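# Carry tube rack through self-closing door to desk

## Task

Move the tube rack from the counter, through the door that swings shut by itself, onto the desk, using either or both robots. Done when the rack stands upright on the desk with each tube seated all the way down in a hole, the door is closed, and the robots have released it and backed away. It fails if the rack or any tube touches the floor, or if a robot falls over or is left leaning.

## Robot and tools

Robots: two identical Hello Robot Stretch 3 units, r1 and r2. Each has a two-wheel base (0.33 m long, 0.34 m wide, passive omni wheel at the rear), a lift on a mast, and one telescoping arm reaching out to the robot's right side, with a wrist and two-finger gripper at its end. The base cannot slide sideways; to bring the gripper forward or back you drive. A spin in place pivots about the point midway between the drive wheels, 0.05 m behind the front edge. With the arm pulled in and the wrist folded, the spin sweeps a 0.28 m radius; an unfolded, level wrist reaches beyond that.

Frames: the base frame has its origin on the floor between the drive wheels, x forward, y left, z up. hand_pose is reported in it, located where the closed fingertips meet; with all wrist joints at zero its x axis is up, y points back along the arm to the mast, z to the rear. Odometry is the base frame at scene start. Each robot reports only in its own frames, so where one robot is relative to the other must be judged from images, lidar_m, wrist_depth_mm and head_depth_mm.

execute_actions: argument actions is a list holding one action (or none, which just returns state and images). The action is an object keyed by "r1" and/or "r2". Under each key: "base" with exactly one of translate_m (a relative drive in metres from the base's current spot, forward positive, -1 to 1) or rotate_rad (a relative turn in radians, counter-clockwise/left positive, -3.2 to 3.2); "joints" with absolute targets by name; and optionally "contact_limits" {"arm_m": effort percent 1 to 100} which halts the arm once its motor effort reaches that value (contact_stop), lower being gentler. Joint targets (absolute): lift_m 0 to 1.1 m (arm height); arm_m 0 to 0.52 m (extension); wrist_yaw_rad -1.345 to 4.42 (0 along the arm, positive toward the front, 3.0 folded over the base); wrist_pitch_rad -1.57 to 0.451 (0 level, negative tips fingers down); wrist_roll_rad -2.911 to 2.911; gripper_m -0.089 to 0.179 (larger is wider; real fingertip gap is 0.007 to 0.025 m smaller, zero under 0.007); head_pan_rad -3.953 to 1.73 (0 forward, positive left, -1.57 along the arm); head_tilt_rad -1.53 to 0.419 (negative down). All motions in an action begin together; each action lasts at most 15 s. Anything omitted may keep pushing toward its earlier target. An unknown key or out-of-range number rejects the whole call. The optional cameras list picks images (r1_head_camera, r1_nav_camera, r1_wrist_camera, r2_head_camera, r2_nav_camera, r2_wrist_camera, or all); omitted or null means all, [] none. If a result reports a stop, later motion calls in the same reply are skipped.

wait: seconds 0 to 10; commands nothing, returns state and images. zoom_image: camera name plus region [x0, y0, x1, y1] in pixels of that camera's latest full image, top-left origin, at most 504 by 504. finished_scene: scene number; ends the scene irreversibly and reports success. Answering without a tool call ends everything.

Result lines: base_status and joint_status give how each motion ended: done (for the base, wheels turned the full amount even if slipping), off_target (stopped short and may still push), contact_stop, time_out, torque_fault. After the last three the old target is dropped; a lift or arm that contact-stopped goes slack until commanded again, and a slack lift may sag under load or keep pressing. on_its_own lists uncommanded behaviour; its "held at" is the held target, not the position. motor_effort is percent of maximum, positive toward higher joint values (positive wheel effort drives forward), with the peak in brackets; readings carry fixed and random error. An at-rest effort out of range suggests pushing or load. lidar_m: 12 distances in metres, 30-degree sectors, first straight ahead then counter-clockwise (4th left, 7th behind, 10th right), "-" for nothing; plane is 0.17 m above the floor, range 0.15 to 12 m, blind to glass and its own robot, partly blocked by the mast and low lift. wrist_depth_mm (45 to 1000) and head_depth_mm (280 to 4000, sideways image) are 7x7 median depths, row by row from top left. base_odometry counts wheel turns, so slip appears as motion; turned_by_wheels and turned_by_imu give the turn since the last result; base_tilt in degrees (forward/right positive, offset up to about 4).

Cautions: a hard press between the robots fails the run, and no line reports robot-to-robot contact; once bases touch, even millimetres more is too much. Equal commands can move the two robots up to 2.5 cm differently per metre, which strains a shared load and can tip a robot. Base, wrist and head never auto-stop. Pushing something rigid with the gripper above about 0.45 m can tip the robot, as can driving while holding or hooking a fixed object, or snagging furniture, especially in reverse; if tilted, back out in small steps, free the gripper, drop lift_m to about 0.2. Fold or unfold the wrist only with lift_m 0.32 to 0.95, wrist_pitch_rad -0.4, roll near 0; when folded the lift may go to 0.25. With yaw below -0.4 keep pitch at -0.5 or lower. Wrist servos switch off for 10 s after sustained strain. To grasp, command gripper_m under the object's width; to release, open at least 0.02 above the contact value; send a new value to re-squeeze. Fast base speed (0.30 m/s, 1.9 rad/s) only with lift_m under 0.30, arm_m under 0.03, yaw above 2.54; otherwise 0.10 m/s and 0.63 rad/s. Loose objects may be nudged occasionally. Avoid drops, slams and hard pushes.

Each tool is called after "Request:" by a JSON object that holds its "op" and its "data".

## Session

Request:
{"op": "execute_actions", "data": {"actions": [{"r1":{"joints":{"head_tilt_rad":-0.6}},"r2":{"joints":{"head_tilt_rad":-0.6}}}], "cameras": ["r1_nav_camera","r2_nav_camera"]}}

Scene clock: 0.90 s.
r1.base_odometry: x=+0.000 y=+0.000 heading=+0.000 (m, m, rad; r1's odometry frame)
r1.turned_by_wheels: +0.000 (rad since the last result)
r1.turned_by_imu: +0.000 (rad since the last result)
r1.base_tilt: forward=+0.2 right=+2.1 (deg)
r1.lidar_m: 0.64 0.68 0.74 0.72 0.77 1.11 1.38 1.46 2.22 1.37 0.86 0.66
r1.head_depth_mm: 495 547 612 690 799 938 1117 / 496 549 614 696 802 948 1123 / 500 554 619 703 811 959 1132 / 503 557 622 705 814 972 1140 / 506 560 626 713 824 977 1138 / 508 564 632 721 832 990 1147 / 510 568 635 723 840 996 1168
r1.base_status: not commanded
r1.joint_positions: lift_m=+0.342 arm_m=-0.002 wrist_yaw_rad=+3.088 wrist_pitch_rad=-0.536 wrist_roll_rad=+0.013 gripper_m=+0.037 head_pan_rad=+0.016 head_tilt_rad=-0.592
r1.joint_status: all done
r1.motor_effort: left_wheel=-1(0) right_wheel=+0(0) lift_m=+36(36) arm_m=+0(0) wrist_yaw_rad=+0(0) wrist_pitch_rad=+6(6) wrist_roll_rad=+1(1) gripper_m=+1(1) head_pan_rad=+0(0) head_tilt_rad=-4(32) (%)
r1.hand_pose: x=-0.0101 y=+0.0644 z=+0.3291 quat_wxyz=(+0.207, +0.691, +0.168, +0.672) (m; r1's base frame)
r1.wrist_depth_mm: 734 736 729 720 722 723 705 / 823 813 804 812 793 800 755 / 856 857 - 872 872 869 751 / 723 718 718 736 736 746 696 / 603 604 599 622 613 608 619 / 515 532 - - 530 522 523 / 456 - - - 459 459 463
r2.base_odometry: x=+0.000 y=+0.000 heading=+0.000 (m, m, rad; r2's odometry frame)
r2.turned_by_wheels: +0.000 (rad since the last result)
r2.turned_by_imu: +0.000 (rad since the last result)
r2.base_tilt: forward=+1.4 right=-1.3 (deg)
r2.lidar_m: 1.73 1.76 1.14 1.08 1.10 0.93 0.88 0.90 1.16 2.07 2.11 1.84
r2.head_depth_mm: 1466 1625 1811 2023 1760 1462 1235 / 1461 1621 1816 2010 1758 1445 1233 / 1459 1610 1813 2017 1750 1446 1228 / 1452 1606 1799 2008 1759 1440 1222 / 1455 1605 1796 1987 1750 1438 1223 / 1447 1593 1790 1976 1733 1433 1223 / 1441 1600 1772 1980 1737 1427 1219
r2.base_status: not commanded
r2.joint_positions: lift_m=+0.518 arm_m=+0.000 wrist_yaw_rad=+3.078 wrist_pitch_rad=-0.606 wrist_roll_rad=+0.016 gripper_m=+0.037 head_pan_rad=-0.010 head_tilt_rad=-0.592
r2.joint_status: all done
r2.motor_effort: left_wheel=+0(0) right_wheel=-1(0) lift_m=+24(24) arm_m=+0(0) wrist_yaw_rad=+1(1) wrist_pitch_rad=+2(3) wrist_roll_rad=+1(0) gripper_m=-1(0) head_pan_rad=+0(1) head_tilt_rad=-4(31) (%)
r2.hand_pose: x=-0.0088 y=+0.0513 z=+0.4908 quat_wxyz=(+0.234, +0.686, +0.188, +0.662) (m; r2's base frame)
r2.wrist_depth_mm: - - - - - - - / - - - - - - - / - - - - - 978 965 / 899 890 887 874 847 845 836 / 786 774 773 759 765 750 731 / 684 679 693 683 636 657 652 / 626 624 - - 595 589 590
pictures: r1_nav_camera (sideways: a quarter turn counterclockwise sets it upright), r2_nav_camera (sideways: a quarter turn counterclockwise sets it upright)
Images, in order (width x height): r1_nav_camera 672x504, r2_nav_camera 672x504.

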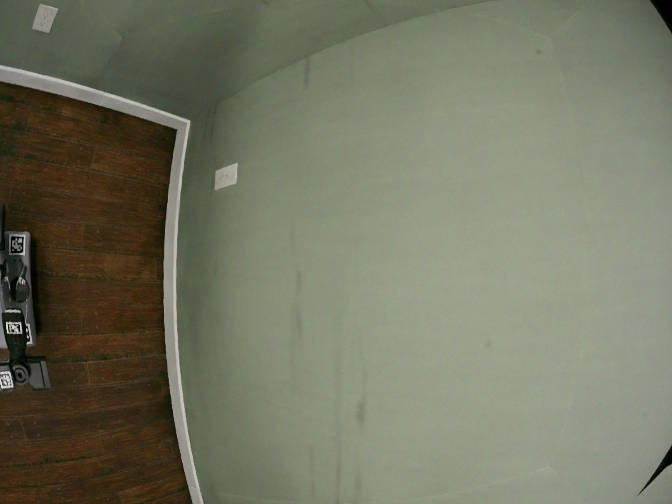

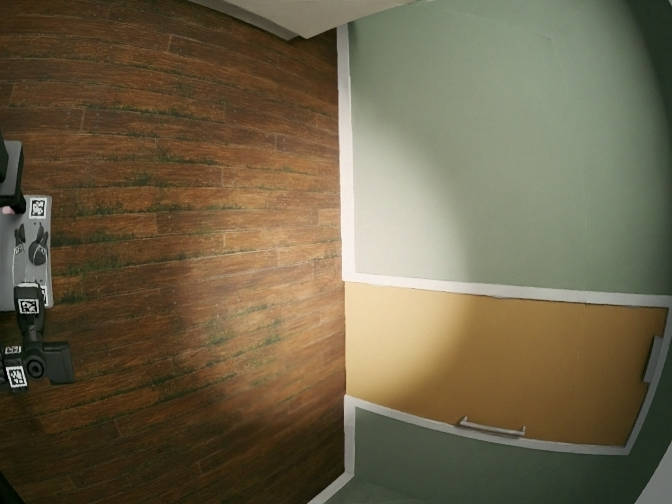

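Look around.

Request:
{"op": "execute_actions", "data": {"actions": [{"r1":{"joints":{"head_pan_rad":-2.6}},"r2":{"joints":{"head_pan_rad":1.4}}}], "cameras": ["r1_nav_camera","r2_nav_camera"]}}

Scene clock: 2.93 s.
r1.base_odometry: x=+0.000 y=+0.000 heading=+0.000 (m, m, rad; r1's odometry frame)
r1.turned_by_wheels: +0.000 (rad since the last result)
r1.turned_by_imu: +0.000 (rad since the last result)
r1.base_tilt: forward=+0.0 right=+1.8 (deg)
r1.lidar_m: 0.64 0.68 0.74 0.73 0.77 1.11 1.38 1.46 2.21 1.37 0.86 0.66
r1.head_depth_mm: 1141 1231 1355 1483 1620 1428 1202 / 1205 1316 1446 1608 1708 1439 1203 / 1275 1404 1552 1735 1766 1425 1194 / 1356 1506 1678 1906 1763 1430 1198 / 1461 1628 1818 2050 1761 1427 1195 / 1624 1838 2116 2242 1759 1418 1190 / 1775 2007 2332 2274 1764 1417 1193
r1.base_status: not commanded
r1.joint_positions: lift_m=+0.342 arm_m=-0.002 wrist_yaw_rad=+3.088 wrist_pitch_rad=-0.536 wrist_roll_rad=+0.013 gripper_m=+0.037 head_pan_rad=-2.593 head_tilt_rad=-0.592
r1.joint_status: all done
r1.motor_effort: left_wheel=+0(1) right_wheel=+0(0) lift_m=+37(36) arm_m=+0(0) wrist_yaw_rad=+0(0) wrist_pitch_rad=+5(6) wrist_roll_rad=+1(1) gripper_m=+0(1) head_pan_rad=-3(35) head_tilt_rad=-3(4) (%)
r1.hand_pose: x=-0.0101 y=+0.0644 z=+0.3291 quat_wxyz=(+0.207, +0.691, +0.168, +0.672) (m; r1's base frame)
r1.wrist_depth_mm: 725 731 731 716 714 716 704 / 822 810 815 804 810 797 762 / 836 881 - 869 865 864 752 / 722 722 721 736 742 747 704 / 601 603 613 619 615 618 614 / 517 532 - - 531 523 528 / 454 - - - 454 461 460
r2.base_odometry: x=+0.000 y=+0.000 heading=+0.000 (m, m, rad; r2's odometry frame)
r2.turned_by_wheels: +0.000 (rad since the last result)
r2.turned_by_imu: +0.000 (rad since the last result)
r2.base_tilt: forward=+1.4 right=-1.4 (deg)
r2.lidar_m: 1.73 1.77 1.14 1.08 1.10 0.93 0.88 0.90 1.16 2.07 2.11 1.84
r2.head_depth_mm: 1534 1502 1208 1385 1616 1451 1226 / 1500 1497 1182 1352 1606 1446 1229 / 1474 1360 1157 1321 1527 1447 1230 / 1441 1466 1130 1286 1491 1447 1225 / 1423 1460 1105 1255 1441 1441 1225 / 1395 1449 1084 1226 1402 1429 1219 / 1371 1446 1077 1196 1367 1438 1216
r2.base_status: not commanded
r2.joint_positions: lift_m=+0.518 arm_m=+0.000 wrist_yaw_rad=+3.078 wrist_pitch_rad=-0.606 wrist_roll_rad=+0.016 gripper_m=+0.037 head_pan_rad=+1.393 head_tilt_rad=-0.592
r2.joint_status: all done
r2.motor_effort: left_wheel=+0(1) right_wheel=+0(1) lift_m=+24(24) arm_m=+0(0) wrist_yaw_rad=-1(1) wrist_pitch_rad=+2(3) wrist_roll_rad=+1(0) gripper_m=-1(0) head_pan_rad=+3(28) head_tilt_rad=-4(4) (%)
r2.hand_pose: x=-0.0088 y=+0.0513 z=+0.4908 quat_wxyz=(+0.234, +0.686, +0.188, +0.662) (m; r2's base frame)
r2.wrist_depth_mm: - - - - - - - / - - - - - - - / - - - - - 970 971 / 922 897 869 871 866 836 835 / 777 776 763 759 763 732 734 / 696 691 684 680 653 657 659 / 618 613 - - 602 595 587
pictures: r1_nav_camera (sideways: a quarter turn counterclockwise sets it upright), r2_nav_camera (sideways: a quarter turn counterclockwise sets it upright)
Images, in order (width x height): r1_nav_camera 672x504, r2_nav_camera 672x504.

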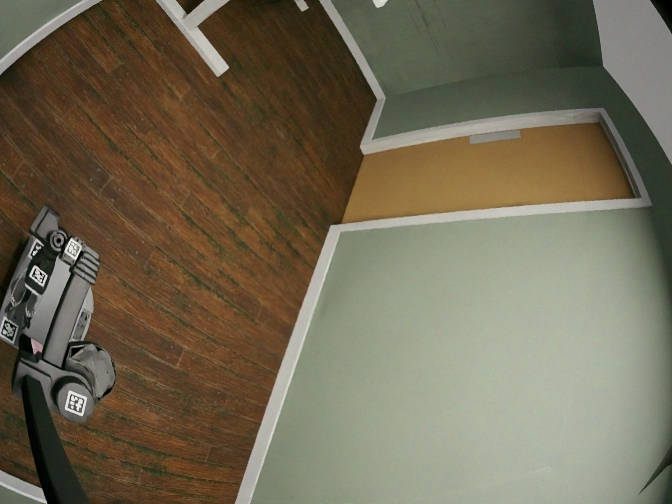

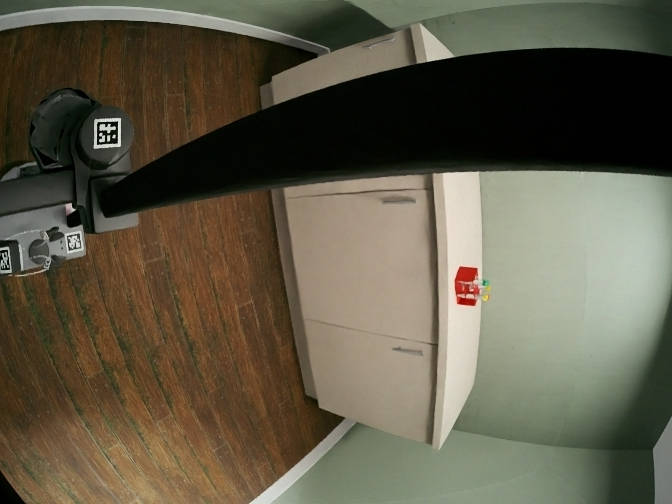

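Request:
{"op": "execute_actions", "data": {"actions": [{"r1":{"base":{"rotate_rad":0.9}},"r2":{"base":{"rotate_rad":1.25},"joints":{"lift_m":0.9,"wrist_pitch_rad":-0.4,"head_pan_rad":0}}}], "cameras": ["r2_nav_camera"]}}

Request:
{"op": "execute_actions", "data": {"actions": [{"r1":{"base":{"translate_m":-1.0},"joints":{"lift_m":0.25}},"r2":{"base":{"translate_m":0.5},"joints":{"wrist_yaw_rad":0,"gripper_m":0.17}}}], "cameras": ["r1_nav_camera","r2_nav_camera"]}}

Scene clock: 9.20 s.
r1.base_odometry: x=+0.000 y=+0.000 heading=+0.900 (m, m, rad; r1's odometry frame)
r1.turned_by_wheels: +0.900 (rad since the last result)
r1.turned_by_imu: +0.887 (rad since the last result)
r1.base_tilt: forward=+0.1 right=+2.0 (deg)
r1.lidar_m: 0.77 0.72 0.74 0.95 1.38 1.40 1.81 1.37 1.00 0.69 0.64 0.66
r1.head_depth_mm: 2597 2845 2997 2340 1766 1436 1203 / 2540 2803 3072 2338 1747 1439 1205 / 2522 2800 3026 2327 1778 1428 1201 / 2498 2657 3023 2302 1764 1430 1196 / 2464 1664 2960 2320 1771 1425 1191 / 2462 1647 1391 2025 1700 1421 1190 / 2414 1629 2458 2178 1728 1407 1188
r1.base_status: done
r1.joint_positions: lift_m=+0.342 arm_m=-0.002 wrist_yaw_rad=+3.088 wrist_pitch_rad=-0.536 wrist_roll_rad=+0.013 gripper_m=+0.037 head_pan_rad=-2.593 head_tilt_rad=-0.593
r1.joint_status: not commanded
r1.motor_effort: left_wheel=-2(6) right_wheel=+5(9) lift_m=+37(36) arm_m=+0(0) wrist_yaw_rad=+0(0) wrist_pitch_rad=+5(5) wrist_roll_rad=+1(0) gripper_m=+1(1) head_pan_rad=-3(3) head_tilt_rad=-4(4) (%)
r1.hand_pose: x=-0.0101 y=+0.0644 z=+0.3291 quat_wxyz=(+0.207, +0.691, +0.168, +0.672) (m; r1's base frame)
r1.wrist_depth_mm: - - - - 863 680 558 / - - - - 936 728 594 / 888 904 - 901 892 775 622 / 704 716 708 731 742 732 649 / 603 605 601 614 619 611 617 / 509 531 - - 534 523 526 / 456 - - - 457 452 462
r2.base_odometry: x=+0.000 y=+0.000 heading=+1.250 (m, m, rad; r2's odometry frame)
r2.turned_by_wheels: +1.250 (rad since the last result)
r2.turned_by_imu: +1.265 (rad since the last result)
r2.base_tilt: forward=+1.3 right=-1.4 (deg)
r2.lidar_m: 1.09 1.08 1.11 0.89 0.88 0.95 1.44 2.06 2.21 1.75 1.74 1.36
r2.head_depth_mm: 1655 1504 1326 1535 1709 1447 1232 / 1603 1490 1268 1458 1652 1453 1233 / 1542 1475 1215 1391 1603 1443 1230 / 1503 1215 1172 1332 1537 1447 1223 / 1451 1450 1126 1274 1467 1441 1218 / 1403 1442 1084 1222 1394 1428 1218 / 1363 1435 1064 1172 1331 1435 1210
r2.base_status: done
r2.joint_positions: lift_m=+0.900 arm_m=+0.000 wrist_yaw_rad=+3.078 wrist_pitch_rad=-0.422 wrist_roll_rad=+0.016 gripper_m=+0.037 head_pan_rad=+0.007 head_tilt_rad=-0.593
r2.joint_status: all done
r2.motor_effort: left_wheel=-3(5) right_wheel=+5(9) lift_m=+26(27) arm_m=+0(0) wrist_yaw_rad=+1(0) wrist_pitch_rad=+6(7) wrist_roll_rad=+0(0) gripper_m=+0(1) head_pan_rad=-4(27) head_tilt_rad=-3(4) (%)
r2.hand_pose: x=-0.0071 y=+0.0783 z=+0.9117 quat_wxyz=(+0.171, +0.701, +0.125, +0.681) (m; r2's base frame)
r2.wrist_depth_mm: 684 743 858 939 - - - / 725 785 927 - - - 972 / 784 860 - - - - - / 847 927 - - - - - / 913 - - - - - - / 985 - - - - - - / - - - - - - -
pictures: r2_nav_camera (sideways: a quarter turn counterclockwise sets it upright)
Images, in order (width x height): r2_nav_camera 672x504.

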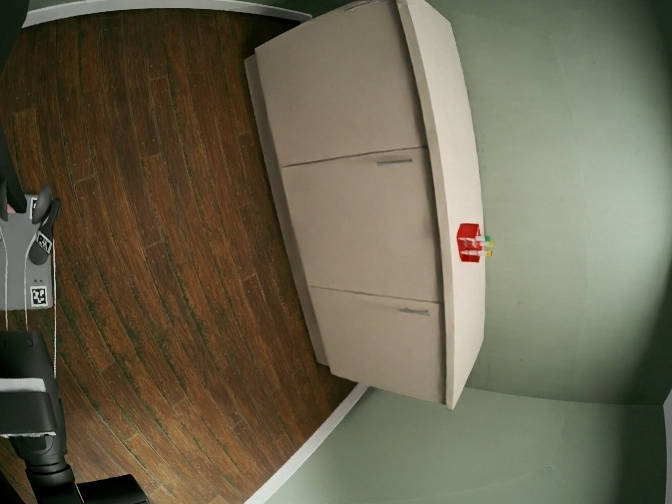

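Scene clock: 15.50 s.
r1.base_odometry: x=-0.622 y=-0.783 heading=+0.900 (m, m, rad; r1's odometry frame)
r1.turned_by_wheels: +0.000 (rad since the last result)
r1.turned_by_imu: +0.004 (rad since the last result)
r1.base_tilt: forward=+0.1 right=+1.8 (deg)
r1.lidar_m: 1.60 1.54 1.26 0.86 0.81 0.82 1.16 2.22 1.88 0.93 1.21 1.24
r1.head_depth_mm: 1778 1805 1823 1866 1768 1431 1206 / 1859 2050 2300 2223 1770 1434 1195 / 1864 2048 2315 2330 1774 1432 1206 / 1839 2026 2270 2303 1745 1438 1198 / 1824 1997 2268 2310 1763 1423 1190 / 1812 2005 2216 2299 1760 1429 1195 / 1782 1931 2173 2268 1744 1421 1195
r1.base_status: done
r1.joint_positions: lift_m=+0.250 arm_m=-0.002 wrist_yaw_rad=+3.088 wrist_pitch_rad=-0.537 wrist_roll_rad=+0.013 gripper_m=+0.037 head_pan_rad=-2.593 head_tilt_rad=-0.593
r1.joint_status: all done
r1.motor_effort: left_wheel=-3(8) right_wheel=+4(8) lift_m=+28(28) arm_m=+0(0) wrist_yaw_rad=+0(0) wrist_pitch_rad=+6(6) wrist_roll_rad=+0(0) gripper_m=-1(0) head_pan_rad=-3(3) head_tilt_rad=-3(3) (%)
r1.hand_pose: x=-0.0101 y=+0.0642 z=+0.2371 quat_wxyz=(+0.207, +0.690, +0.168, +0.672) (m; r1's base frame)
r1.wrist_depth_mm: 610 674 873 996 - - - / 659 732 932 960 974 992 987 / 668 712 - 724 733 725 745 / 565 568 573 575 578 596 590 / 478 510 - - 488 487 492 / - - - - 421 419 422 / - - - - 361 366 365
r2.base_odometry: x=+0.158 y=+0.474 heading=+1.250 (m, m, rad; r2's odometry frame)
r2.turned_by_wheels: +0.000 (rad since the last result)
r2.turned_by_imu: -0.001 (rad since the last result)
r2.base_tilt: forward=+1.4 right=-1.3 (deg)
r2.lidar_m: 0.63 0.62 0.67 1.08 1.08 1.16 1.76 2.52 1.97 1.56 1.54 0.78
r2.head_depth_mm: 1198 1298 932 844 1015 1244 1229 / 1155 1268 924 812 954 1156 1230 / 1115 1223 921 776 901 1080 1230 / 1078 1178 783 753 857 1019 1203 / 1046 1151 767 722 812 963 1172 / 1014 1115 909 692 775 906 1144 / 986 1080 910 687 741 860 1022
r2.base_status: done
r2.joint_positions: lift_m=+0.900 arm_m=+0.000 wrist_yaw_rad=+0.002 wrist_pitch_rad=-0.422 wrist_roll_rad=+0.016 gripper_m=+0.170 head_pan_rad=+0.007 head_tilt_rad=-0.593
r2.joint_status: all done
r2.motor_effort: left_wheel=-3(4) right_wheel=+4(9) lift_m=+26(26) arm_m=+0(0) wrist_yaw_rad=-2(5) wrist_pitch_rad=+6(6) wrist_roll_rad=+0(0) gripper_m=+0(99) head_pan_rad=-2(2) head_tilt_rad=-3(4) (%)
r2.hand_pose: x=-0.0211 y=-0.3691 z=+0.9117 quat_wxyz=(+0.686, +0.148, -0.697, -0.149) (m; r2's base frame)
r2.wrist_depth_mm: - - - - - - - / - - - - - - - / - - - - - - - / - - - - - - - / - - - - - - - / - - - - - - - / - - - - - - -
pictures: r1_nav_camera (sideways: a quarter turn counterclockwise sets it upright), r2_nav_camera (sideways: a quarter turn counterclockwise sets it upright)
Images, in order (width x height): r1_nav_camera 672x504, r2_nav_camera 672x504.

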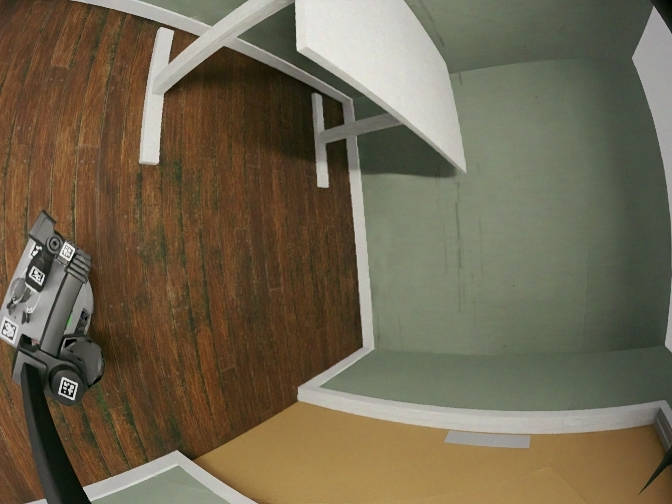

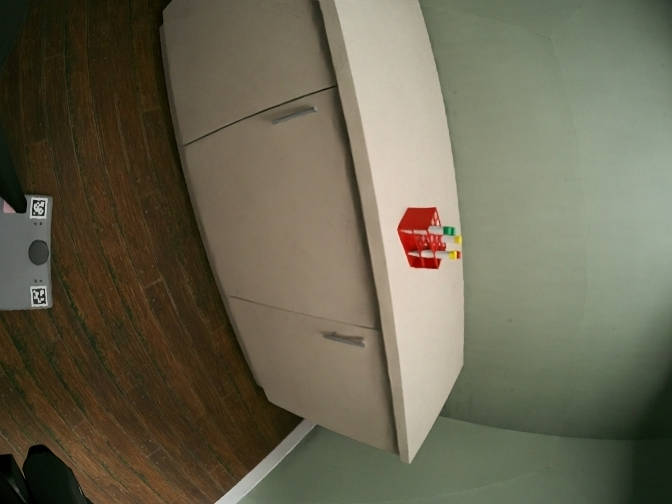

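Request:
{"op": "execute_actions", "data": {"actions": [{"r1":{"base":{"rotate_rad":0.5},"joints":{"head_pan_rad":-1.57}},"r2":{"base":{"rotate_rad":1.55},"joints":{"head_pan_rad":-1.57,"wrist_pitch_rad":0,"head_tilt_rad":-0.8}}}], "cameras": ["r1_nav_camera","r2_nav_camera"]}}

Scene clock: 19.63 s.
r1.base_odometry: x=-0.622 y=-0.783 heading=+1.399 (m, m, rad; r1's odometry frame)
r1.turned_by_wheels: +0.500 (rad since the last result)
r1.turned_by_imu: +0.492 (rad since the last result)
r1.base_tilt: forward=+0.1 right=+1.9 (deg)
r1.lidar_m: 1.54 1.30 0.87 0.81 0.82 1.13 2.22 1.94 0.93 1.21 1.23 1.56
r1.head_depth_mm: 1044 1158 1045 1473 1187 1328 1196 / 1024 1146 1279 1473 1647 1422 1203 / 1014 1118 1258 1428 1631 1432 1203 / 993 1105 1233 1401 1603 1432 1195 / 979 1085 1213 1374 1579 1427 1196 / 969 1064 1187 1340 1553 1417 1190 / 954 1053 1167 1327 1519 1418 1184
r1.base_status: done
r1.joint_positions: lift_m=+0.250 arm_m=-0.002 wrist_yaw_rad=+3.088 wrist_pitch_rad=-0.537 wrist_roll_rad=+0.013 gripper_m=+0.037 head_pan_rad=-1.577 head_tilt_rad=-0.593
r1.joint_status: all done
r1.motor_effort: left_wheel=-4(8) right_wheel=+4(12) lift_m=+28(28) arm_m=+0(0) wrist_yaw_rad=+0(1) wrist_pitch_rad=+7(6) wrist_roll_rad=+0(1) gripper_m=-1(0) head_pan_rad=+2(37) head_tilt_rad=-3(3) (%)
r1.hand_pose: x=-0.0101 y=+0.0642 z=+0.2371 quat_wxyz=(+0.207, +0.690, +0.168, +0.672) (m; r1's base frame)
r1.wrist_depth_mm: 740 732 789 810 854 889 940 / 850 810 854 872 924 940 - / 713 715 - 720 731 742 749 / 573 573 576 586 585 591 590 / 475 513 - - 489 488 487 / - - - - 426 417 422 / - - - - 366 367 370
r2.base_odometry: x=+0.158 y=+0.474 heading=+2.799 (m, m, rad; r2's odometry frame)
r2.turned_by_wheels: +1.550 (rad since the last result)
r2.turned_by_imu: +1.569 (rad since the last result)
r2.base_tilt: forward=+1.3 right=-1.4 (deg)
r2.lidar_m: 1.09 1.07 1.15 1.71 2.54 2.00 1.56 1.54 0.80 0.63 0.62 0.67
r2.head_depth_mm: 1163 823 839 1093 - - - / 1151 820 815 965 - - 1109 / 1113 819 777 877 - - 1111 / 1087 738 742 877 1123 1294 1132 / 1055 717 689 846 1042 1285 1131 / 1023 814 675 803 980 1240 1131 / 1010 810 654 763 920 1219 1133
r2.base_status: done
r2.joint_positions: lift_m=+0.900 arm_m=+0.000 wrist_yaw_rad=+0.001 wrist_pitch_rad=-0.025 wrist_roll_rad=+0.016 gripper_m=+0.170 head_pan_rad=-1.563 head_tilt_rad=-0.790
r2.joint_status: all done
r2.motor_effort: left_wheel=-3(5) right_wheel=+4(8) lift_m=+27(26) arm_m=+0(0) wrist_yaw_rad=-1(1) wrist_pitch_rad=+7(7) wrist_roll_rad=+0(0) gripper_m=+0(0) head_pan_rad=-4(29) head_tilt_rad=-5(19) (%)
r2.hand_pose: x=-0.0212 y=-0.4008 z=+1.0081 quat_wxyz=(+0.702, +0.009, -0.712, -0.009) (m; r2's base frame)
r2.wrist_depth_mm: 790 832 928 - - - - / 796 855 949 - - - - / 820 882 969 - - - - / 756 738 558 628 700 689 685 / 451 480 436 466 506 577 717 / 339 401 426 483 549 622 803 / 379 405 452 506 571 659 776
pictures: r1_nav_camera (sideways: a quarter turn counterclockwise sets it upright), r2_nav_camera (sideways: a quarter turn counterclockwise sets it upright)
Images, in order (width x height): r1_nav_camera 672x504, r2_nav_camera 672x504.

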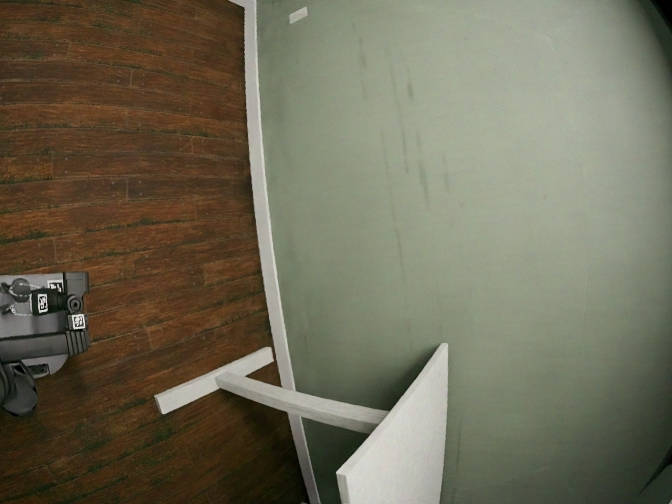

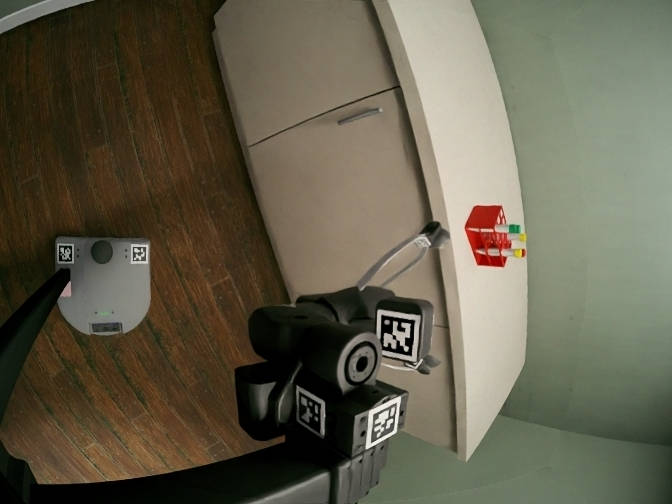

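Request:
{"op": "execute_actions", "data": {"actions": [{"r1":{"base":{"rotate_rad":-3.15}},"r2":{"base":{"translate_m":0.07},"joints":{"lift_m":0.87,"arm_m":0.1}}}], "cameras": ["r1_nav_camera","r2_nav_camera","r2_wrist_camera"]}}

Scene clock: 23.80 s.
r1.base_odometry: x=-0.622 y=-0.783 heading=-1.750 (m, m, rad; r1's odometry frame)
r1.turned_by_wheels: -3.150 (rad since the last result)
r1.turned_by_imu: -3.105 (rad since the last result)
r1.base_tilt: forward=+0.3 right=+1.9 (deg)
r1.lidar_m: 2.22 1.92 0.93 1.21 1.23 1.58 1.54 1.27 0.87 0.81 0.82 1.15
r1.head_depth_mm: 679 755 849 970 1130 1323 1209 / 667 745 834 952 1110 1325 1198 / 659 735 820 938 1086 1289 1201 / 653 721 808 918 1059 1254 1192 / 644 710 794 903 1043 1233 1196 / 635 703 783 882 1023 1204 1191 / 627 695 772 872 998 1177 1191
r1.base_status: done
r1.joint_positions: lift_m=+0.250 arm_m=-0.002 wrist_yaw_rad=+3.088 wrist_pitch_rad=-0.537 wrist_roll_rad=+0.013 gripper_m=+0.037 head_pan_rad=-1.577 head_tilt_rad=-0.593
r1.joint_status: not commanded
r1.motor_effort: left_wheel=+2(7) right_wheel=-5(10) lift_m=+28(28) arm_m=-1(0) wrist_yaw_rad=+0(0) wrist_pitch_rad=+7(7) wrist_roll_rad=+0(1) gripper_m=+0(0) head_pan_rad=+3(3) head_tilt_rad=-3(3) (%)
r1.hand_pose: x=-0.0101 y=+0.0642 z=+0.2371 quat_wxyz=(+0.207, +0.690, +0.168, +0.672) (m; r1's base frame)
r1.wrist_depth_mm: - - - - - - - / 964 951 956 959 979 930 - / 712 723 - 729 736 720 746 / 570 570 576 581 583 587 593 / 479 509 - - 489 488 494 / - - - - 423 421 418 / - - - - 361 368 367
r2.base_odometry: x=+0.092 y=+0.498 heading=+2.799 (m, m, rad; r2's odometry frame)
r2.turned_by_wheels: +0.000 (rad since the last result)
r2.turned_by_imu: -0.001 (rad since the last result)
r2.base_tilt: forward=+1.5 right=-1.4 (deg)
r2.lidar_m: 1.02 1.01 1.08 1.60 2.57 2.07 1.63 1.60 0.76 0.60 0.59 0.64
r2.head_depth_mm: 1162 822 832 - - 1295 1143 / 1127 820 763 - - 1290 1136 / 1090 733 702 - - 1285 1142 / 1069 716 702 852 1055 1287 1134 / 1034 816 696 804 994 1262 1137 / 1012 813 654 763 933 1220 1136 / 981 813 636 719 877 1115 1132
r2.base_status: done
r2.joint_positions: lift_m=+0.870 arm_m=+0.100 wrist_yaw_rad=+0.001 wrist_pitch_rad=-0.024 wrist_roll_rad=+0.016 gripper_m=+0.170 head_pan_rad=-1.563 head_tilt_rad=-0.790
r2.joint_status: all done
r2.motor_effort: left_wheel=-3(6) right_wheel=+4(7) lift_m=+21(20) arm_m=+4(2) wrist_yaw_rad=+0(2) wrist_pitch_rad=+7(7) wrist_roll_rad=+0(1) gripper_m=+1(0) head_pan_rad=-2(2) head_tilt_rad=-5(4) (%)
r2.hand_pose: x=-0.0213 y=-0.5002 z=+0.9786 quat_wxyz=(+0.702, +0.009, -0.712, -0.009) (m; r2's base frame)
r2.wrist_depth_mm: 692 731 807 885 990 - - / 706 763 833 925 - - - / 719 787 865 450 - - - / 629 615 528 422 572 563 553 / 369 395 358 353 366 389 495 / 277 269 290 325 393 440 562 / 249 283 318 357 407 467 559
pictures: r1_nav_camera (sideways: a quarter turn counterclockwise sets it upright), r2_nav_camera (sideways: a quarter turn counterclockwise sets it upright), r2_wrist_camera
Images, in order (width x height): r1_nav_camera 672x504, r2_nav_camera 672x504, r2_wrist_camera 644x364.

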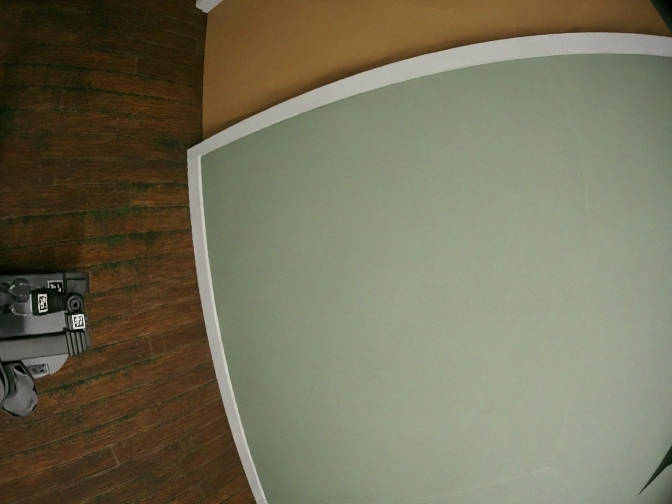

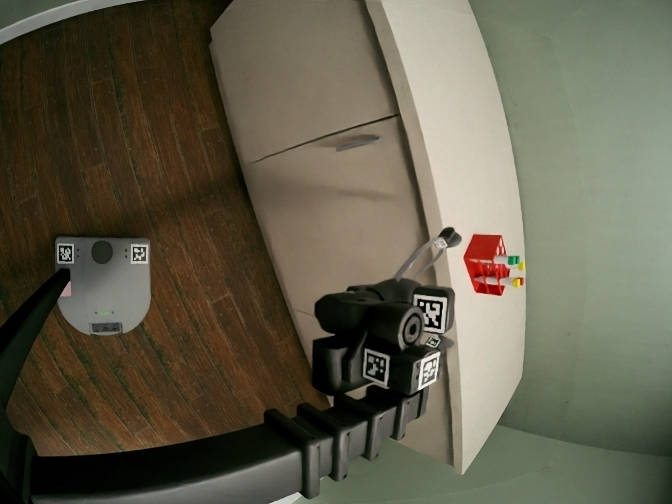

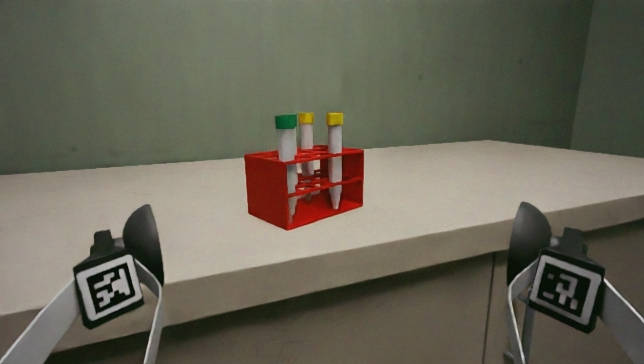

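Request:
{"op": "execute_actions", "data": {"actions": [{"r1":{"base":{"translate_m":0.65}},"r2":{"base":{"translate_m":-0.12},"joints":{"wrist_yaw_rad":0.6}}}], "cameras": ["r1_nav_camera","r2_nav_camera","r2_wrist_camera"]}}

Scene clock: 28.40 s.
r1.base_odometry: x=-0.738 y=-1.423 heading=-1.750 (m, m, rad; r1's odometry frame)
r1.turned_by_wheels: +0.000 (rad since the last result)
r1.turned_by_imu: -0.003 (rad since the last result)
r1.base_tilt: forward=+0.2 right=+1.9 (deg)
r1.lidar_m: 1.58 1.40 1.37 0.81 1.30 1.66 2.19 1.18 0.80 0.75 0.83 1.04
r1.head_depth_mm: 622 695 781 894 1040 1256 1206 / 614 684 768 875 1020 1229 1195 / 604 663 746 851 995 1188 1199 / 652 726 811 909 1044 1234 1202 / 651 721 806 913 1049 1243 1193 / 643 710 793 898 1038 1219 1193 / 636 701 780 882 1008 1190 1188
r1.base_status: done
r1.joint_positions: lift_m=+0.250 arm_m=-0.002 wrist_yaw_rad=+3.088 wrist_pitch_rad=-0.537 wrist_roll_rad=+0.013 gripper_m=+0.037 head_pan_rad=-1.577 head_tilt_rad=-0.593
r1.joint_status: not commanded
r1.motor_effort: left_wheel=+2(7) right_wheel=-5(9) lift_m=+28(28) arm_m=+0(0) wrist_yaw_rad=+0(0) wrist_pitch_rad=+6(6) wrist_roll_rad=+0(1) gripper_m=+0(0) head_pan_rad=+2(2) head_tilt_rad=-3(3) (%)
r1.hand_pose: x=-0.0101 y=+0.0642 z=+0.2371 quat_wxyz=(+0.207, +0.690, +0.168, +0.672) (m; r1's base frame)
r1.wrist_depth_mm: - - - - - - - / 947 934 860 958 974 972 - / 703 715 - 730 724 730 733 / 577 573 573 582 590 586 589 / 477 512 - - 486 487 489 / - - - - 423 419 421 / - - - - 367 364 368
r2.base_odometry: x=+0.205 y=+0.458 heading=+2.799 (m, m, rad; r2's odometry frame)
r2.turned_by_wheels: +0.000 (rad since the last result)
r2.turned_by_imu: -0.001 (rad since the last result)
r2.base_tilt: forward=+1.4 right=-1.3 (deg)
r2.lidar_m: 1.13 1.11 1.19 1.77 2.51 1.94 1.52 1.50 0.82 0.65 0.64 0.69
r2.head_depth_mm: 1163 822 895 - 1424 1293 1139 / 1159 821 838 - 1412 1295 1135 / 1138 818 803 912 - 1290 1138 / 1091 779 715 - 1223 1285 1139 / 1077 726 715 854 1077 1293 1136 / 1042 752 698 837 1013 1262 1136 / 1025 814 676 804 954 1234 1131
r2.base_status: done
r2.joint_positions: lift_m=+0.870 arm_m=+0.100 wrist_yaw_rad=+0.598 wrist_pitch_rad=-0.024 wrist_roll_rad=+0.016 gripper_m=+0.170 head_pan_rad=-1.563 head_tilt_rad=-0.790
r2.joint_status: all done
r2.motor_effort: left_wheel=-3(7) right_wheel=+4(6) lift_m=+20(21) arm_m=+4(4) wrist_yaw_rad=+0(1) wrist_pitch_rad=+7(7) wrist_roll_rad=+0(0) gripper_m=+0(0) head_pan_rad=-2(2) head_tilt_rad=-5(5) (%)
r2.hand_pose: x=+0.1225 y=-0.4559 z=+0.9786 quat_wxyz=(+0.673, +0.218, -0.678, +0.198) (m; r2's base frame)
r2.wrist_depth_mm: - - 947 879 843 801 755 / - - 966 924 870 842 786 / - - - 955 880 837 802 / 628 610 606 588 447 407 550 / 435 394 376 352 353 345 358 / 481 430 408 378 349 316 285 / 498 466 427 397 369 344 327
pictures: r1_nav_camera (sideways: a quarter turn counterclockwise sets it upright), r2_nav_camera (sideways: a quarter turn counterclockwise sets it upright), r2_wrist_camera
Images, in order (width x height): r1_nav_camera 672x504, r2_nav_camera 672x504, r2_wrist_camera 644x364.

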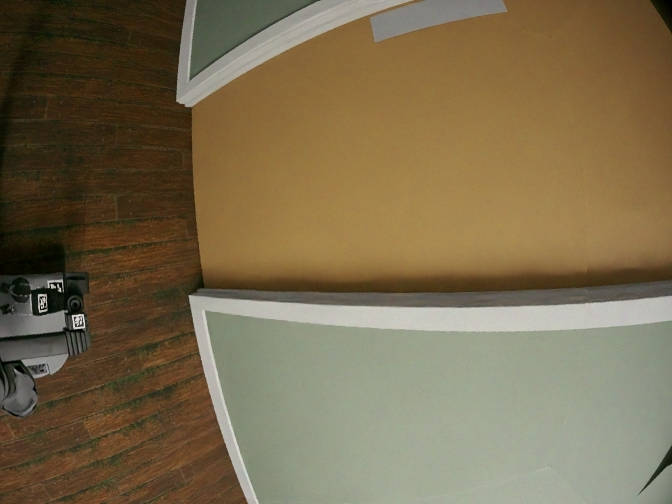

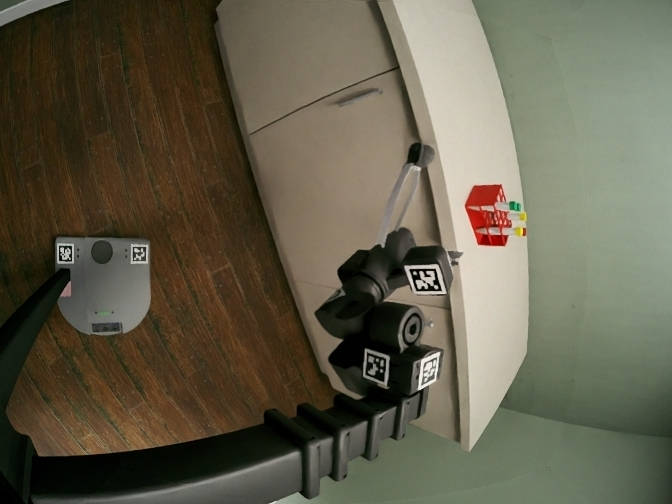

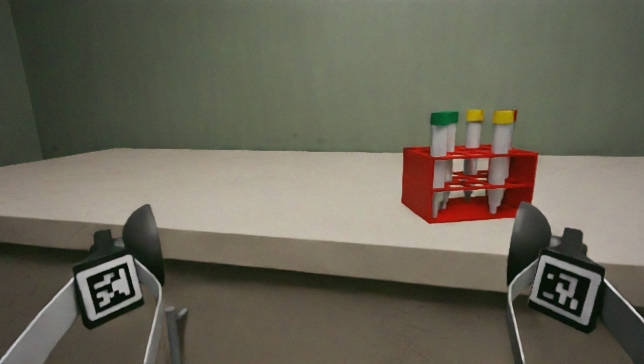

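Request:
{"op": "execute_actions", "data": {"actions": [{"r1":{"base":{"rotate_rad":-0.5}},"r2":{"base":{"translate_m":-0.03},"joints":{"arm_m":0.33}}}], "cameras": ["r2_wrist_camera"]}}

Request:
{"op": "execute_actions", "data": {"actions": [{"r1":{"base":{"translate_m":0.75}}}], "cameras": []}}

Request:
{"op": "execute_actions", "data": {"actions": [{"r1":{"base":{"rotate_rad":0.65}}}], "cameras": ["r1_nav_camera"]}}

Scene clock: 32.33 s.
r1.base_odometry: x=-0.738 y=-1.423 heading=-2.250 (m, m, rad; r1's odometry frame)
r1.turned_by_wheels: -0.500 (rad since the last result)
r1.turned_by_imu: -0.492 (rad since the last result)
r1.base_tilt: forward=+0.0 right=+1.9 (deg)
r1.lidar_m: 1.04 1.57 1.40 1.35 0.82 1.30 1.70 2.18 1.14 0.79 0.75 0.84
r1.head_depth_mm: 943 1079 1250 1502 1720 1426 1198 / 862 973 1117 1308 1603 1439 1204 / 795 890 1013 1161 1378 1427 1203 / 739 820 921 1048 1214 1361 1191 / 691 760 847 956 1086 1267 1193 / 645 709 782 873 982 1129 1190 / 607 661 722 792 901 1093 1188
r1.base_status: done
r1.joint_positions: lift_m=+0.250 arm_m=-0.002 wrist_yaw_rad=+3.088 wrist_pitch_rad=-0.537 wrist_roll_rad=+0.013 gripper_m=+0.037 head_pan_rad=-1.577 head_tilt_rad=-0.593
r1.joint_status: not commanded
r1.motor_effort: left_wheel=+1(7) right_wheel=-4(14) lift_m=+29(28) arm_m=+0(0) wrist_yaw_rad=+0(0) wrist_pitch_rad=+6(7) wrist_roll_rad=+1(0) gripper_m=+0(0) head_pan_rad=+2(2) head_tilt_rad=-3(3) (%)
r1.hand_pose: x=-0.0101 y=+0.0642 z=+0.2371 quat_wxyz=(+0.207, +0.690, +0.168, +0.672) (m; r1's base frame)
r1.wrist_depth_mm: 922 - - - - - - / 823 936 964 971 982 984 - / 672 690 - 720 735 743 741 / 565 556 581 576 585 585 588 / 480 513 - - 485 486 488 / - - - - 422 418 418 / - - - - 367 365 365
r2.base_odometry: x=+0.233 y=+0.448 heading=+2.799 (m, m, rad; r2's odometry frame)
r2.turned_by_wheels: +0.000 (rad since the last result)
r2.turned_by_imu: -0.001 (rad since the last result)
r2.base_tilt: forward=+1.4 right=-1.4 (deg)
r2.lidar_m: 1.05 1.14 1.22 1.81 2.51 1.90 1.49 1.47 0.84 0.66 0.65 0.70
r2.head_depth_mm: 1162 895 - 1159 1462 1287 1138 / 1155 895 905 1061 1397 1290 1140 / 1144 891 - 998 1265 1302 1137 / 1104 889 814 938 1177 1290 1138 / 1081 744 752 890 1098 1287 1135 / 1048 708 699 844 1030 1262 1135 / 1024 812 698 806 973 1230 1133
r2.base_status: done
r2.joint_positions: lift_m=+0.870 arm_m=+0.330 wrist_yaw_rad=+0.599 wrist_pitch_rad=-0.024 wrist_roll_rad=+0.016 gripper_m=+0.170 head_pan_rad=-1.563 head_tilt_rad=-0.790
r2.joint_status: all done
r2.motor_effort: left_wheel=-3(6) right_wheel=+4(6) lift_m=+21(21) arm_m=+4(9) wrist_yaw_rad=-1(0) wrist_pitch_rad=+6(6) wrist_roll_rad=+1(0) gripper_m=-1(0) head_pan_rad=-3(2) head_tilt_rad=-4(5) (%)
r2.hand_pose: x=+0.1227 y=-0.6857 z=+0.9787 quat_wxyz=(+0.673, +0.219, -0.678, +0.199) (m; r2's base frame)
r2.wrist_depth_mm: 840 778 748 698 668 630 603 / 874 833 770 727 686 652 616 / 905 847 800 741 690 667 638 / 616 597 590 233 248 563 547 / 367 392 329 244 246 343 356 / 276 245 255 247 234 250 261 / 194 202 199 198 197 195 187
pictures: r2_wrist_camera
Images, in order (width x height): r2_wrist_camera 644x364.

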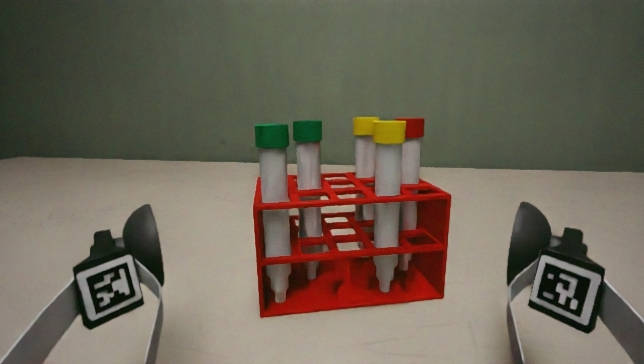

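Scene clock: 36.63 s.
r1.base_odometry: x=-1.209 y=-2.006 heading=-2.250 (m, m, rad; r1's odometry frame)
r1.turned_by_wheels: +0.000 (rad since the last result)
r1.turned_by_imu: -0.003 (rad since the last result)
r1.base_tilt: forward=+0.2 right=+2.0 (deg)
r1.lidar_m: 0.44 0.95 0.97 1.27 1.69 1.40 2.25 1.77 0.62 0.43 0.40 0.34
r1.head_depth_mm: 483 554 646 776 958 1130 1202 / 444 502 575 676 818 1038 1177 / 409 457 518 599 708 869 1123 / 380 420 471 537 624 747 927 / 354 390 434 490 558 652 786 / 332 363 401 447 504 581 684 / 312 340 372 412 461 524 607
r1.base_status: done
r1.joint_positions: lift_m=+0.250 arm_m=-0.002 wrist_yaw_rad=+3.088 wrist_pitch_rad=-0.537 wrist_roll_rad=+0.013 gripper_m=+0.037 head_pan_rad=-1.577 head_tilt_rad=-0.593
r1.joint_status: not commanded
r1.motor_effort: left_wheel=+3(7) right_wheel=-5(9) lift_m=+27(28) arm_m=+0(0) wrist_yaw_rad=+0(0) wrist_pitch_rad=+6(6) wrist_roll_rad=+1(0) gripper_m=-1(0) head_pan_rad=+3(3) head_tilt_rad=-3(3) (%)
r1.hand_pose: x=-0.0101 y=+0.0642 z=+0.2371 quat_wxyz=(+0.207, +0.690, +0.168, +0.672) (m; r1's base frame)
r1.wrist_depth_mm: - - - - - 892 741 / 948 952 962 970 975 905 772 / 709 719 - 730 727 740 741 / 575 567 573 581 583 585 595 / 483 510 - - 493 488 486 / - - - - 423 419 415 / - - - - 366 366 366
r2.base_odometry: x=+0.233 y=+0.448 heading=+2.799 (m, m, rad; r2's odometry frame)
r2.turned_by_wheels: +0.000 (rad since the last result)
r2.turned_by_imu: -0.001 (rad since the last result)
r2.base_tilt: forward=+1.3 right=-1.4 (deg)
r2.lidar_m: 1.05 1.14 1.23 1.82 2.51 1.90 1.50 1.47 0.84 0.66 0.65 0.71
r2.head_depth_mm: 1162 897 - 1156 1460 1287 1140 / 1160 896 903 1058 1396 1292 1136 / 1145 892 - 998 1268 1288 1141 / 1106 889 813 942 1175 1290 1140 / 1083 744 754 892 1100 1286 1141 / 1050 709 699 846 1032 1263 1131 / 1022 812 698 804 971 1236 1138
r2.base_status: not commanded
r2.joint_positions: lift_m=+0.870 arm_m=+0.330 wrist_yaw_rad=+0.599 wrist_pitch_rad=-0.024 wrist_roll_rad=+0.016 gripper_m=+0.170 head_pan_rad=-1.563 head_tilt_rad=-0.790
r2.joint_status: not commanded
r2.motor_effort: left_wheel=-3(3) right_wheel=+4(4) lift_m=+20(21) arm_m=+4(4) wrist_yaw_rad=+0(0) wrist_pitch_rad=+6(7) wrist_roll_rad=+0(1) gripper_m=+0(0) head_pan_rad=-3(2) head_tilt_rad=-4(4) (%)
r2.hand_pose: x=+0.1227 y=-0.6857 z=+0.9787 quat_wxyz=(+0.673, +0.219, -0.678, +0.199) (m; r2's base frame)
r2.wrist_depth_mm: 854 809 738 706 659 632 603 / 875 807 760 721 693 652 617 / 907 867 802 745 683 669 641 / 619 600 592 232 248 551 550 / 366 393 330 245 245 342 354 / 276 244 255 246 233 250 260 / 194 202 199 198 197 196 187
pictures: none
No camera images: the call's "cameras" was empty. Leave "cameras" out to get every camera's image.

Scene clock: 38.17 s.
r1.base_odometry: x=-1.209 y=-2.006 heading=-1.600 (m, m, rad; r1's odometry frame)
r1.turned_by_wheels: +0.650 (rad since the last result)
r1.turned_by_imu: +0.640 (rad since the last result)
r1.base_tilt: forward=+0.1 right=+1.9 (deg)
r1.lidar_m: 0.95 1.00 1.33 1.69 1.78 2.54 1.09 0.54 0.41 0.36 0.34 0.49
r1.head_depth_mm: 301 333 372 423 489 579 711 / 302 333 373 423 490 581 712 / 301 334 374 425 491 584 718 / 301 334 374 424 493 584 719 / 301 333 375 424 493 573 690 / 303 330 362 394 428 475 569 / - 294 303 331 379 460 582
r1.base_status: done
r1.joint_positions: lift_m=+0.250 arm_m=-0.002 wrist_yaw_rad=+3.088 wrist_pitch_rad=-0.537 wrist_roll_rad=+0.013 gripper_m=+0.037 head_pan_rad=-1.577 head_tilt_rad=-0.593
r1.joint_status: not commanded
r1.motor_effort: left_wheel=-3(7) right_wheel=+4(12) lift_m=+28(28) arm_m=+0(0) wrist_yaw_rad=+0(0) wrist_pitch_rad=+6(6) wrist_roll_rad=+0(0) gripper_m=+0(1) head_pan_rad=+3(2) head_tilt_rad=-3(3) (%)
r1.hand_pose: x=-0.0101 y=+0.0642 z=+0.2371 quat_wxyz=(+0.207, +0.690, +0.168, +0.672) (m; r1's base frame)
r1.wrist_depth_mm: - - - - - - - / 932 949 969 954 967 987 997 / 714 719 - 728 731 735 742 / 571 575 577 578 582 592 595 / 480 516 - - 491 486 492 / - - - - 421 416 414 / - - - - 363 367 365
r2.base_odometry: x=+0.233 y=+0.448 heading=+2.799 (m, m, rad; r2's odometry frame)
r2.turned_by_wheels: +0.000 (rad since the last result)
r2.turned_by_imu: +0.000 (rad since the last result)
r2.base_tilt: forward=+1.5 right=-1.5 (deg)
r2.lidar_m: 1.05 1.14 1.22 1.82 2.50 1.90 1.49 1.47 0.84 0.66 0.65 0.71
r2.head_depth_mm: 1165 896 - 1155 1462 1293 1138 / 1156 896 905 1057 1397 1296 1141 / 1148 890 - 995 1270 1292 1136 / 1106 891 813 941 1176 1290 1135 / 1078 743 755 892 1103 1279 1137 / 1048 708 699 847 1035 1265 1133 / 1024 813 697 805 971 1240 1134
r2.base_status: not commanded
r2.joint_positions: lift_m=+0.870 arm_m=+0.330 wrist_yaw_rad=+0.599 wrist_pitch_rad=-0.024 wrist_roll_rad=+0.016 gripper_m=+0.170 head_pan_rad=-1.563 head_tilt_rad=-0.790
r2.joint_status: not commanded
r2.motor_effort: left_wheel=-3(3) right_wheel=+5(4) lift_m=+21(21) arm_m=+4(4) wrist_yaw_rad=+1(1) wrist_pitch_rad=+6(7) wrist_roll_rad=+0(0) gripper_m=+0(1) head_pan_rad=-2(2) head_tilt_rad=-5(4) (%)
r2.hand_pose: x=+0.1227 y=-0.6857 z=+0.9787 quat_wxyz=(+0.673, +0.219, -0.678, +0.199) (m; r2's base frame)
r2.wrist_depth_mm: 845 786 750 700 672 632 596 / 882 828 760 726 689 647 613 / 910 864 808 750 700 672 641 / 616 606 586 232 249 555 548 / 366 390 330 243 247 346 352 / 277 244 255 247 234 250 261 / 195 201 199 197 197 195 187
pictures: r1_nav_camera (sideways: a quarter turn counterclockwise sets it upright)
Images, in order (width x height): r1_nav_camera 672x504.

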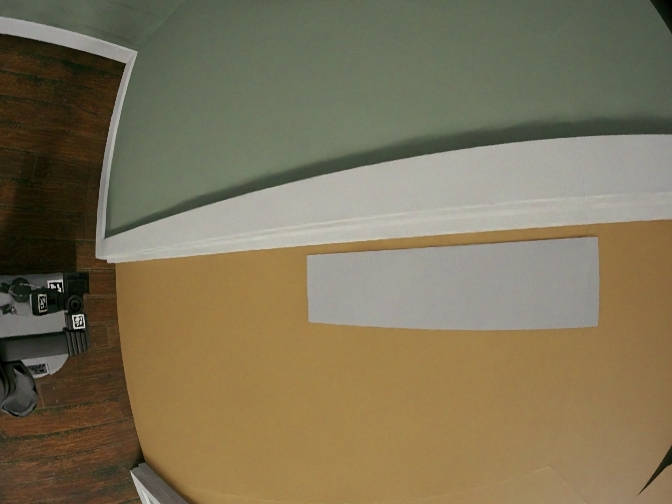

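Request:
{"op": "execute_actions", "data": {"actions": [{"r1":{"base":{"translate_m":-0.08}},"r2":{"base":{"translate_m":0.045},"joints":{"arm_m":0.42}}}], "cameras": ["r2_wrist_camera"]}}

Request:
{"op": "execute_actions", "data": {"actions": [{"r1":{"joints":{"arm_m":0.52},"contact_limits":{"arm_m":34}},"r2":{"joints":{"gripper_m":0.09}}}], "cameras": ["r2_wrist_camera","r1_nav_camera"]}}

Scene clock: 40.97 s.
r1.base_odometry: x=-1.207 y=-1.926 heading=-1.600 (m, m, rad; r1's odometry frame)
r1.turned_by_wheels: +0.000 (rad since the last result)
r1.turned_by_imu: +0.000 (rad since the last result)
r1.base_tilt: forward=+0.2 right=+1.8 (deg)
r1.lidar_m: 1.03 1.09 1.37 1.69 1.79 2.54 1.08 0.54 0.41 0.40 0.37 0.49
r1.head_depth_mm: 298 329 369 417 484 572 705 / 298 330 369 419 485 574 705 / 298 330 370 420 486 575 708 / 299 331 371 421 487 577 710 / 299 331 371 422 486 580 714 / 298 331 371 421 489 580 682 / 299 331 371 421 466 523 569
r1.base_status: done
r1.joint_positions: lift_m=+0.250 arm_m=-0.002 wrist_yaw_rad=+3.088 wrist_pitch_rad=-0.537 wrist_roll_rad=+0.013 gripper_m=+0.037 head_pan_rad=-1.577 head_tilt_rad=-0.593
r1.joint_status: not commanded
r1.motor_effort: left_wheel=-3(9) right_wheel=+4(8) lift_m=+29(28) arm_m=-1(0) wrist_yaw_rad=+0(0) wrist_pitch_rad=+7(6) wrist_roll_rad=+0(0) gripper_m=+0(0) head_pan_rad=+3(2) head_tilt_rad=-4(3) (%)
r1.hand_pose: x=-0.0101 y=+0.0642 z=+0.2371 quat_wxyz=(+0.207, +0.690, +0.168, +0.672) (m; r1's base frame)
r1.wrist_depth_mm: - - - - - - - / 941 947 964 955 979 - 999 / 701 712 - 722 732 735 738 / 574 566 576 576 580 583 590 / 471 515 - - 485 490 490 / - - - - 425 418 421 / - - - - 365 364 368
r2.base_odometry: x=+0.191 y=+0.463 heading=+2.799 (m, m, rad; r2's odometry frame)
r2.turned_by_wheels: +0.000 (rad since the last result)
r2.turned_by_imu: -0.001 (rad since the last result)
r2.base_tilt: forward=+1.3 right=-1.3 (deg)
r2.lidar_m: 1.12 1.10 1.18 1.75 2.53 1.95 1.54 1.51 0.81 0.65 0.63 0.68
r2.head_depth_mm: 1165 897 - 1122 1405 1292 1138 / 1155 - 837 1029 1406 1291 1135 / 1128 - 812 967 1229 1285 1134 / 1094 - 766 912 1147 1287 1137 / 1067 725 725 866 1068 1293 1137 / 1038 781 697 821 1000 1264 1137 / 1016 809 675 780 946 1216 1131
r2.base_status: done
r2.joint_positions: lift_m=+0.870 arm_m=+0.420 wrist_yaw_rad=+0.600 wrist_pitch_rad=-0.024 wrist_roll_rad=+0.016 gripper_m=+0.170 head_pan_rad=-1.563 head_tilt_rad=-0.790
r2.joint_status: all done
r2.motor_effort: left_wheel=-3(4) right_wheel=+3(9) lift_m=+21(21) arm_m=+4(8) wrist_yaw_rad=+0(0) wrist_pitch_rad=+6(6) wrist_roll_rad=+0(1) gripper_m=+0(0) head_pan_rad=-3(3) head_tilt_rad=-4(4) (%)
r2.hand_pose: x=+0.1228 y=-0.7757 z=+0.9787 quat_wxyz=(+0.673, +0.219, -0.678, +0.199) (m; r2's base frame)
r2.wrist_depth_mm: 730 684 636 603 574 544 522 / 757 715 670 620 598 567 542 / 798 730 672 643 593 581 550 / 618 595 135 459 153 550 554 / 364 393 119 167 133 343 354 / 277 124 117 170 136 150 260 / 194 193 129 153 139 179 186
pictures: r2_wrist_camera
Images, in order (width x height): r2_wrist_camera 644x364.

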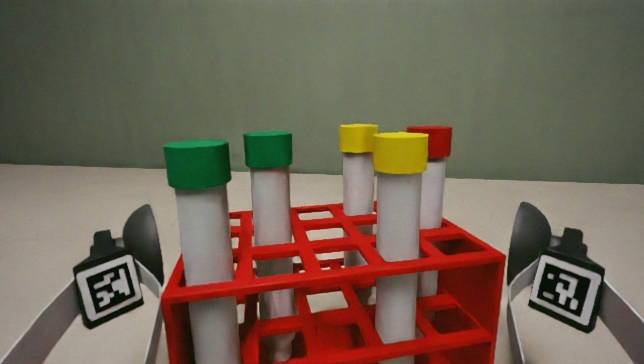

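Scene clock: 45.97 s.
r1.base_odometry: x=-1.207 y=-1.926 heading=-1.600 (m, m, rad; r1's odometry frame)
r1.turned_by_wheels: +0.000 (rad since the last result)
r1.turned_by_imu: -0.003 (rad since the last result)
r1.base_tilt: forward=+0.2 right=+1.8 (deg)
r1.lidar_m: 1.04 1.09 1.37 1.70 1.78 2.53 1.09 0.68 0.66 0.68 0.37 0.49
r1.head_depth_mm: 512 558 614 682 766 874 1019 / 537 586 649 723 819 948 1115 / 564 620 687 775 884 1002 1154 / 591 653 733 831 956 1113 1198 / 628 699 804 921 1666 1354 1193 / 2534 2804 2977 2273 1754 1419 1117 / 2491 2704 2806 2191 491 526 573
r1.base_status: not commanded
r1.joint_positions: lift_m=+0.250 arm_m=+0.517 wrist_yaw_rad=+3.090 wrist_pitch_rad=-0.539 wrist_roll_rad=+0.013 gripper_m=+0.037 head_pan_rad=-1.577 head_tilt_rad=-0.595
r1.joint_status: all done
joint sent to its limit — the command would take r1.arm_m past its upper limit, so that joint was sent only as far as its limit.
r1.motor_effort: left_wheel=-1(13) right_wheel=-8(20) lift_m=+38(41) arm_m=+12(29) wrist_yaw_rad=-2(36) wrist_pitch_rad=+7(9) wrist_roll_rad=+0(0) gripper_m=+0(1) head_pan_rad=+2(2) head_tilt_rad=-2(3) (%)
r1.contact_limits: arm_m 34 (drawing in: default 15, maximum 25; extending or still: default 21, maximum 34)
r1.hand_pose: x=-0.0106 y=-0.4544 z=+0.2364 quat_wxyz=(+0.207, +0.690, +0.170, +0.672) (m; r1's base frame)
r1.wrist_depth_mm: - - - - - - 198 / 943 946 - 988 978 - 185 / 712 710 - - 732 700 188 / 578 568 558 556 584 297 199 / 474 477 477 491 481 277 198 / 406 409 422 411 422 296 203 / 357 360 360 364 362 295 237
r2.base_odometry: x=+0.191 y=+0.463 heading=+2.799 (m, m, rad; r2's odometry frame)
r2.turned_by_wheels: +0.000 (rad since the last result)
r2.turned_by_imu: -0.001 (rad since the last result)
r2.base_tilt: forward=+1.3 right=-1.4 (deg)
r2.lidar_m: 1.12 1.10 1.18 1.75 2.52 1.76 1.53 1.51 0.82 0.64 0.63 0.69
r2.head_depth_mm: 1161 898 - 1123 1397 1293 1139 / 1158 - 835 1026 1398 1293 1137 / 1127 - 813 971 1229 1288 1135 / 1093 - 765 913 1141 1289 1134 / 1069 725 725 865 1065 1286 1139 / 1037 782 698 821 1001 1266 1132 / 1017 812 673 780 946 1218 1130
r2.base_status: not commanded
r2.joint_positions: lift_m=+0.870 arm_m=+0.420 wrist_yaw_rad=+0.600 wrist_pitch_rad=-0.024 wrist_roll_rad=+0.016 gripper_m=+0.105 head_pan_rad=-1.563 head_tilt_rad=-0.790
r2.joint_status: gripper_m off_target (ended at +0.105, target +0.090)
r2.on_its_own: gripper_m is held at +0.104, not at your +0.090, by its stall guard, which is not easing now
r2.motor_effort: left_wheel=-2(3) right_wheel=+4(4) lift_m=+21(21) arm_m=+4(4) wrist_yaw_rad=-1(0) wrist_pitch_rad=+7(6) wrist_roll_rad=+0(0) gripper_m=-26(99) head_pan_rad=-2(3) head_tilt_rad=-5(4) (%)
r2.hand_pose: x=+0.1228 y=-0.7757 z=+0.9787 quat_wxyz=(+0.673, +0.219, -0.678, +0.199) (m; r2's base frame)
r2.wrist_depth_mm: 735 693 649 606 571 543 520 / 765 707 671 630 589 560 534 / 805 752 683 643 173 578 556 / 620 602 111 462 155 557 560 / 365 393 135 155 135 341 340 / 276 - 118 159 142 152 259 / 202 201 125 153 144 172 187
pictures: r1_nav_camera (sideways: a quarter turn counterclockwise sets it upright), r2_wrist_camera
Images, in order (width x height): r1_nav_camera 672x504, r2_wrist_camera 644x364.

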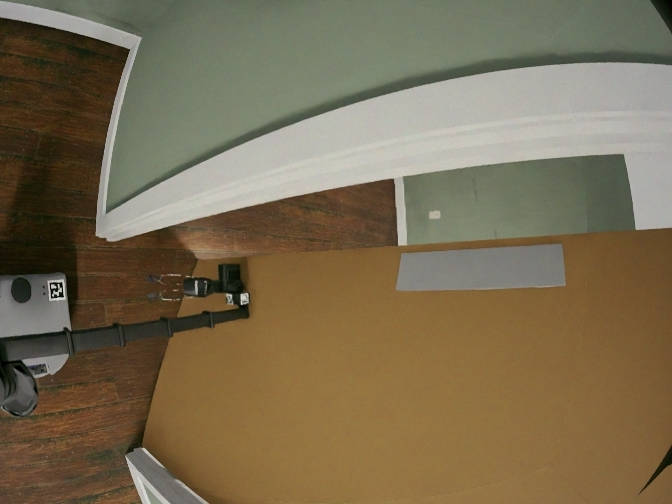

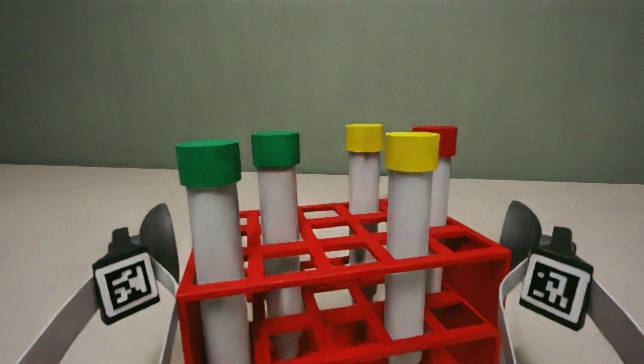

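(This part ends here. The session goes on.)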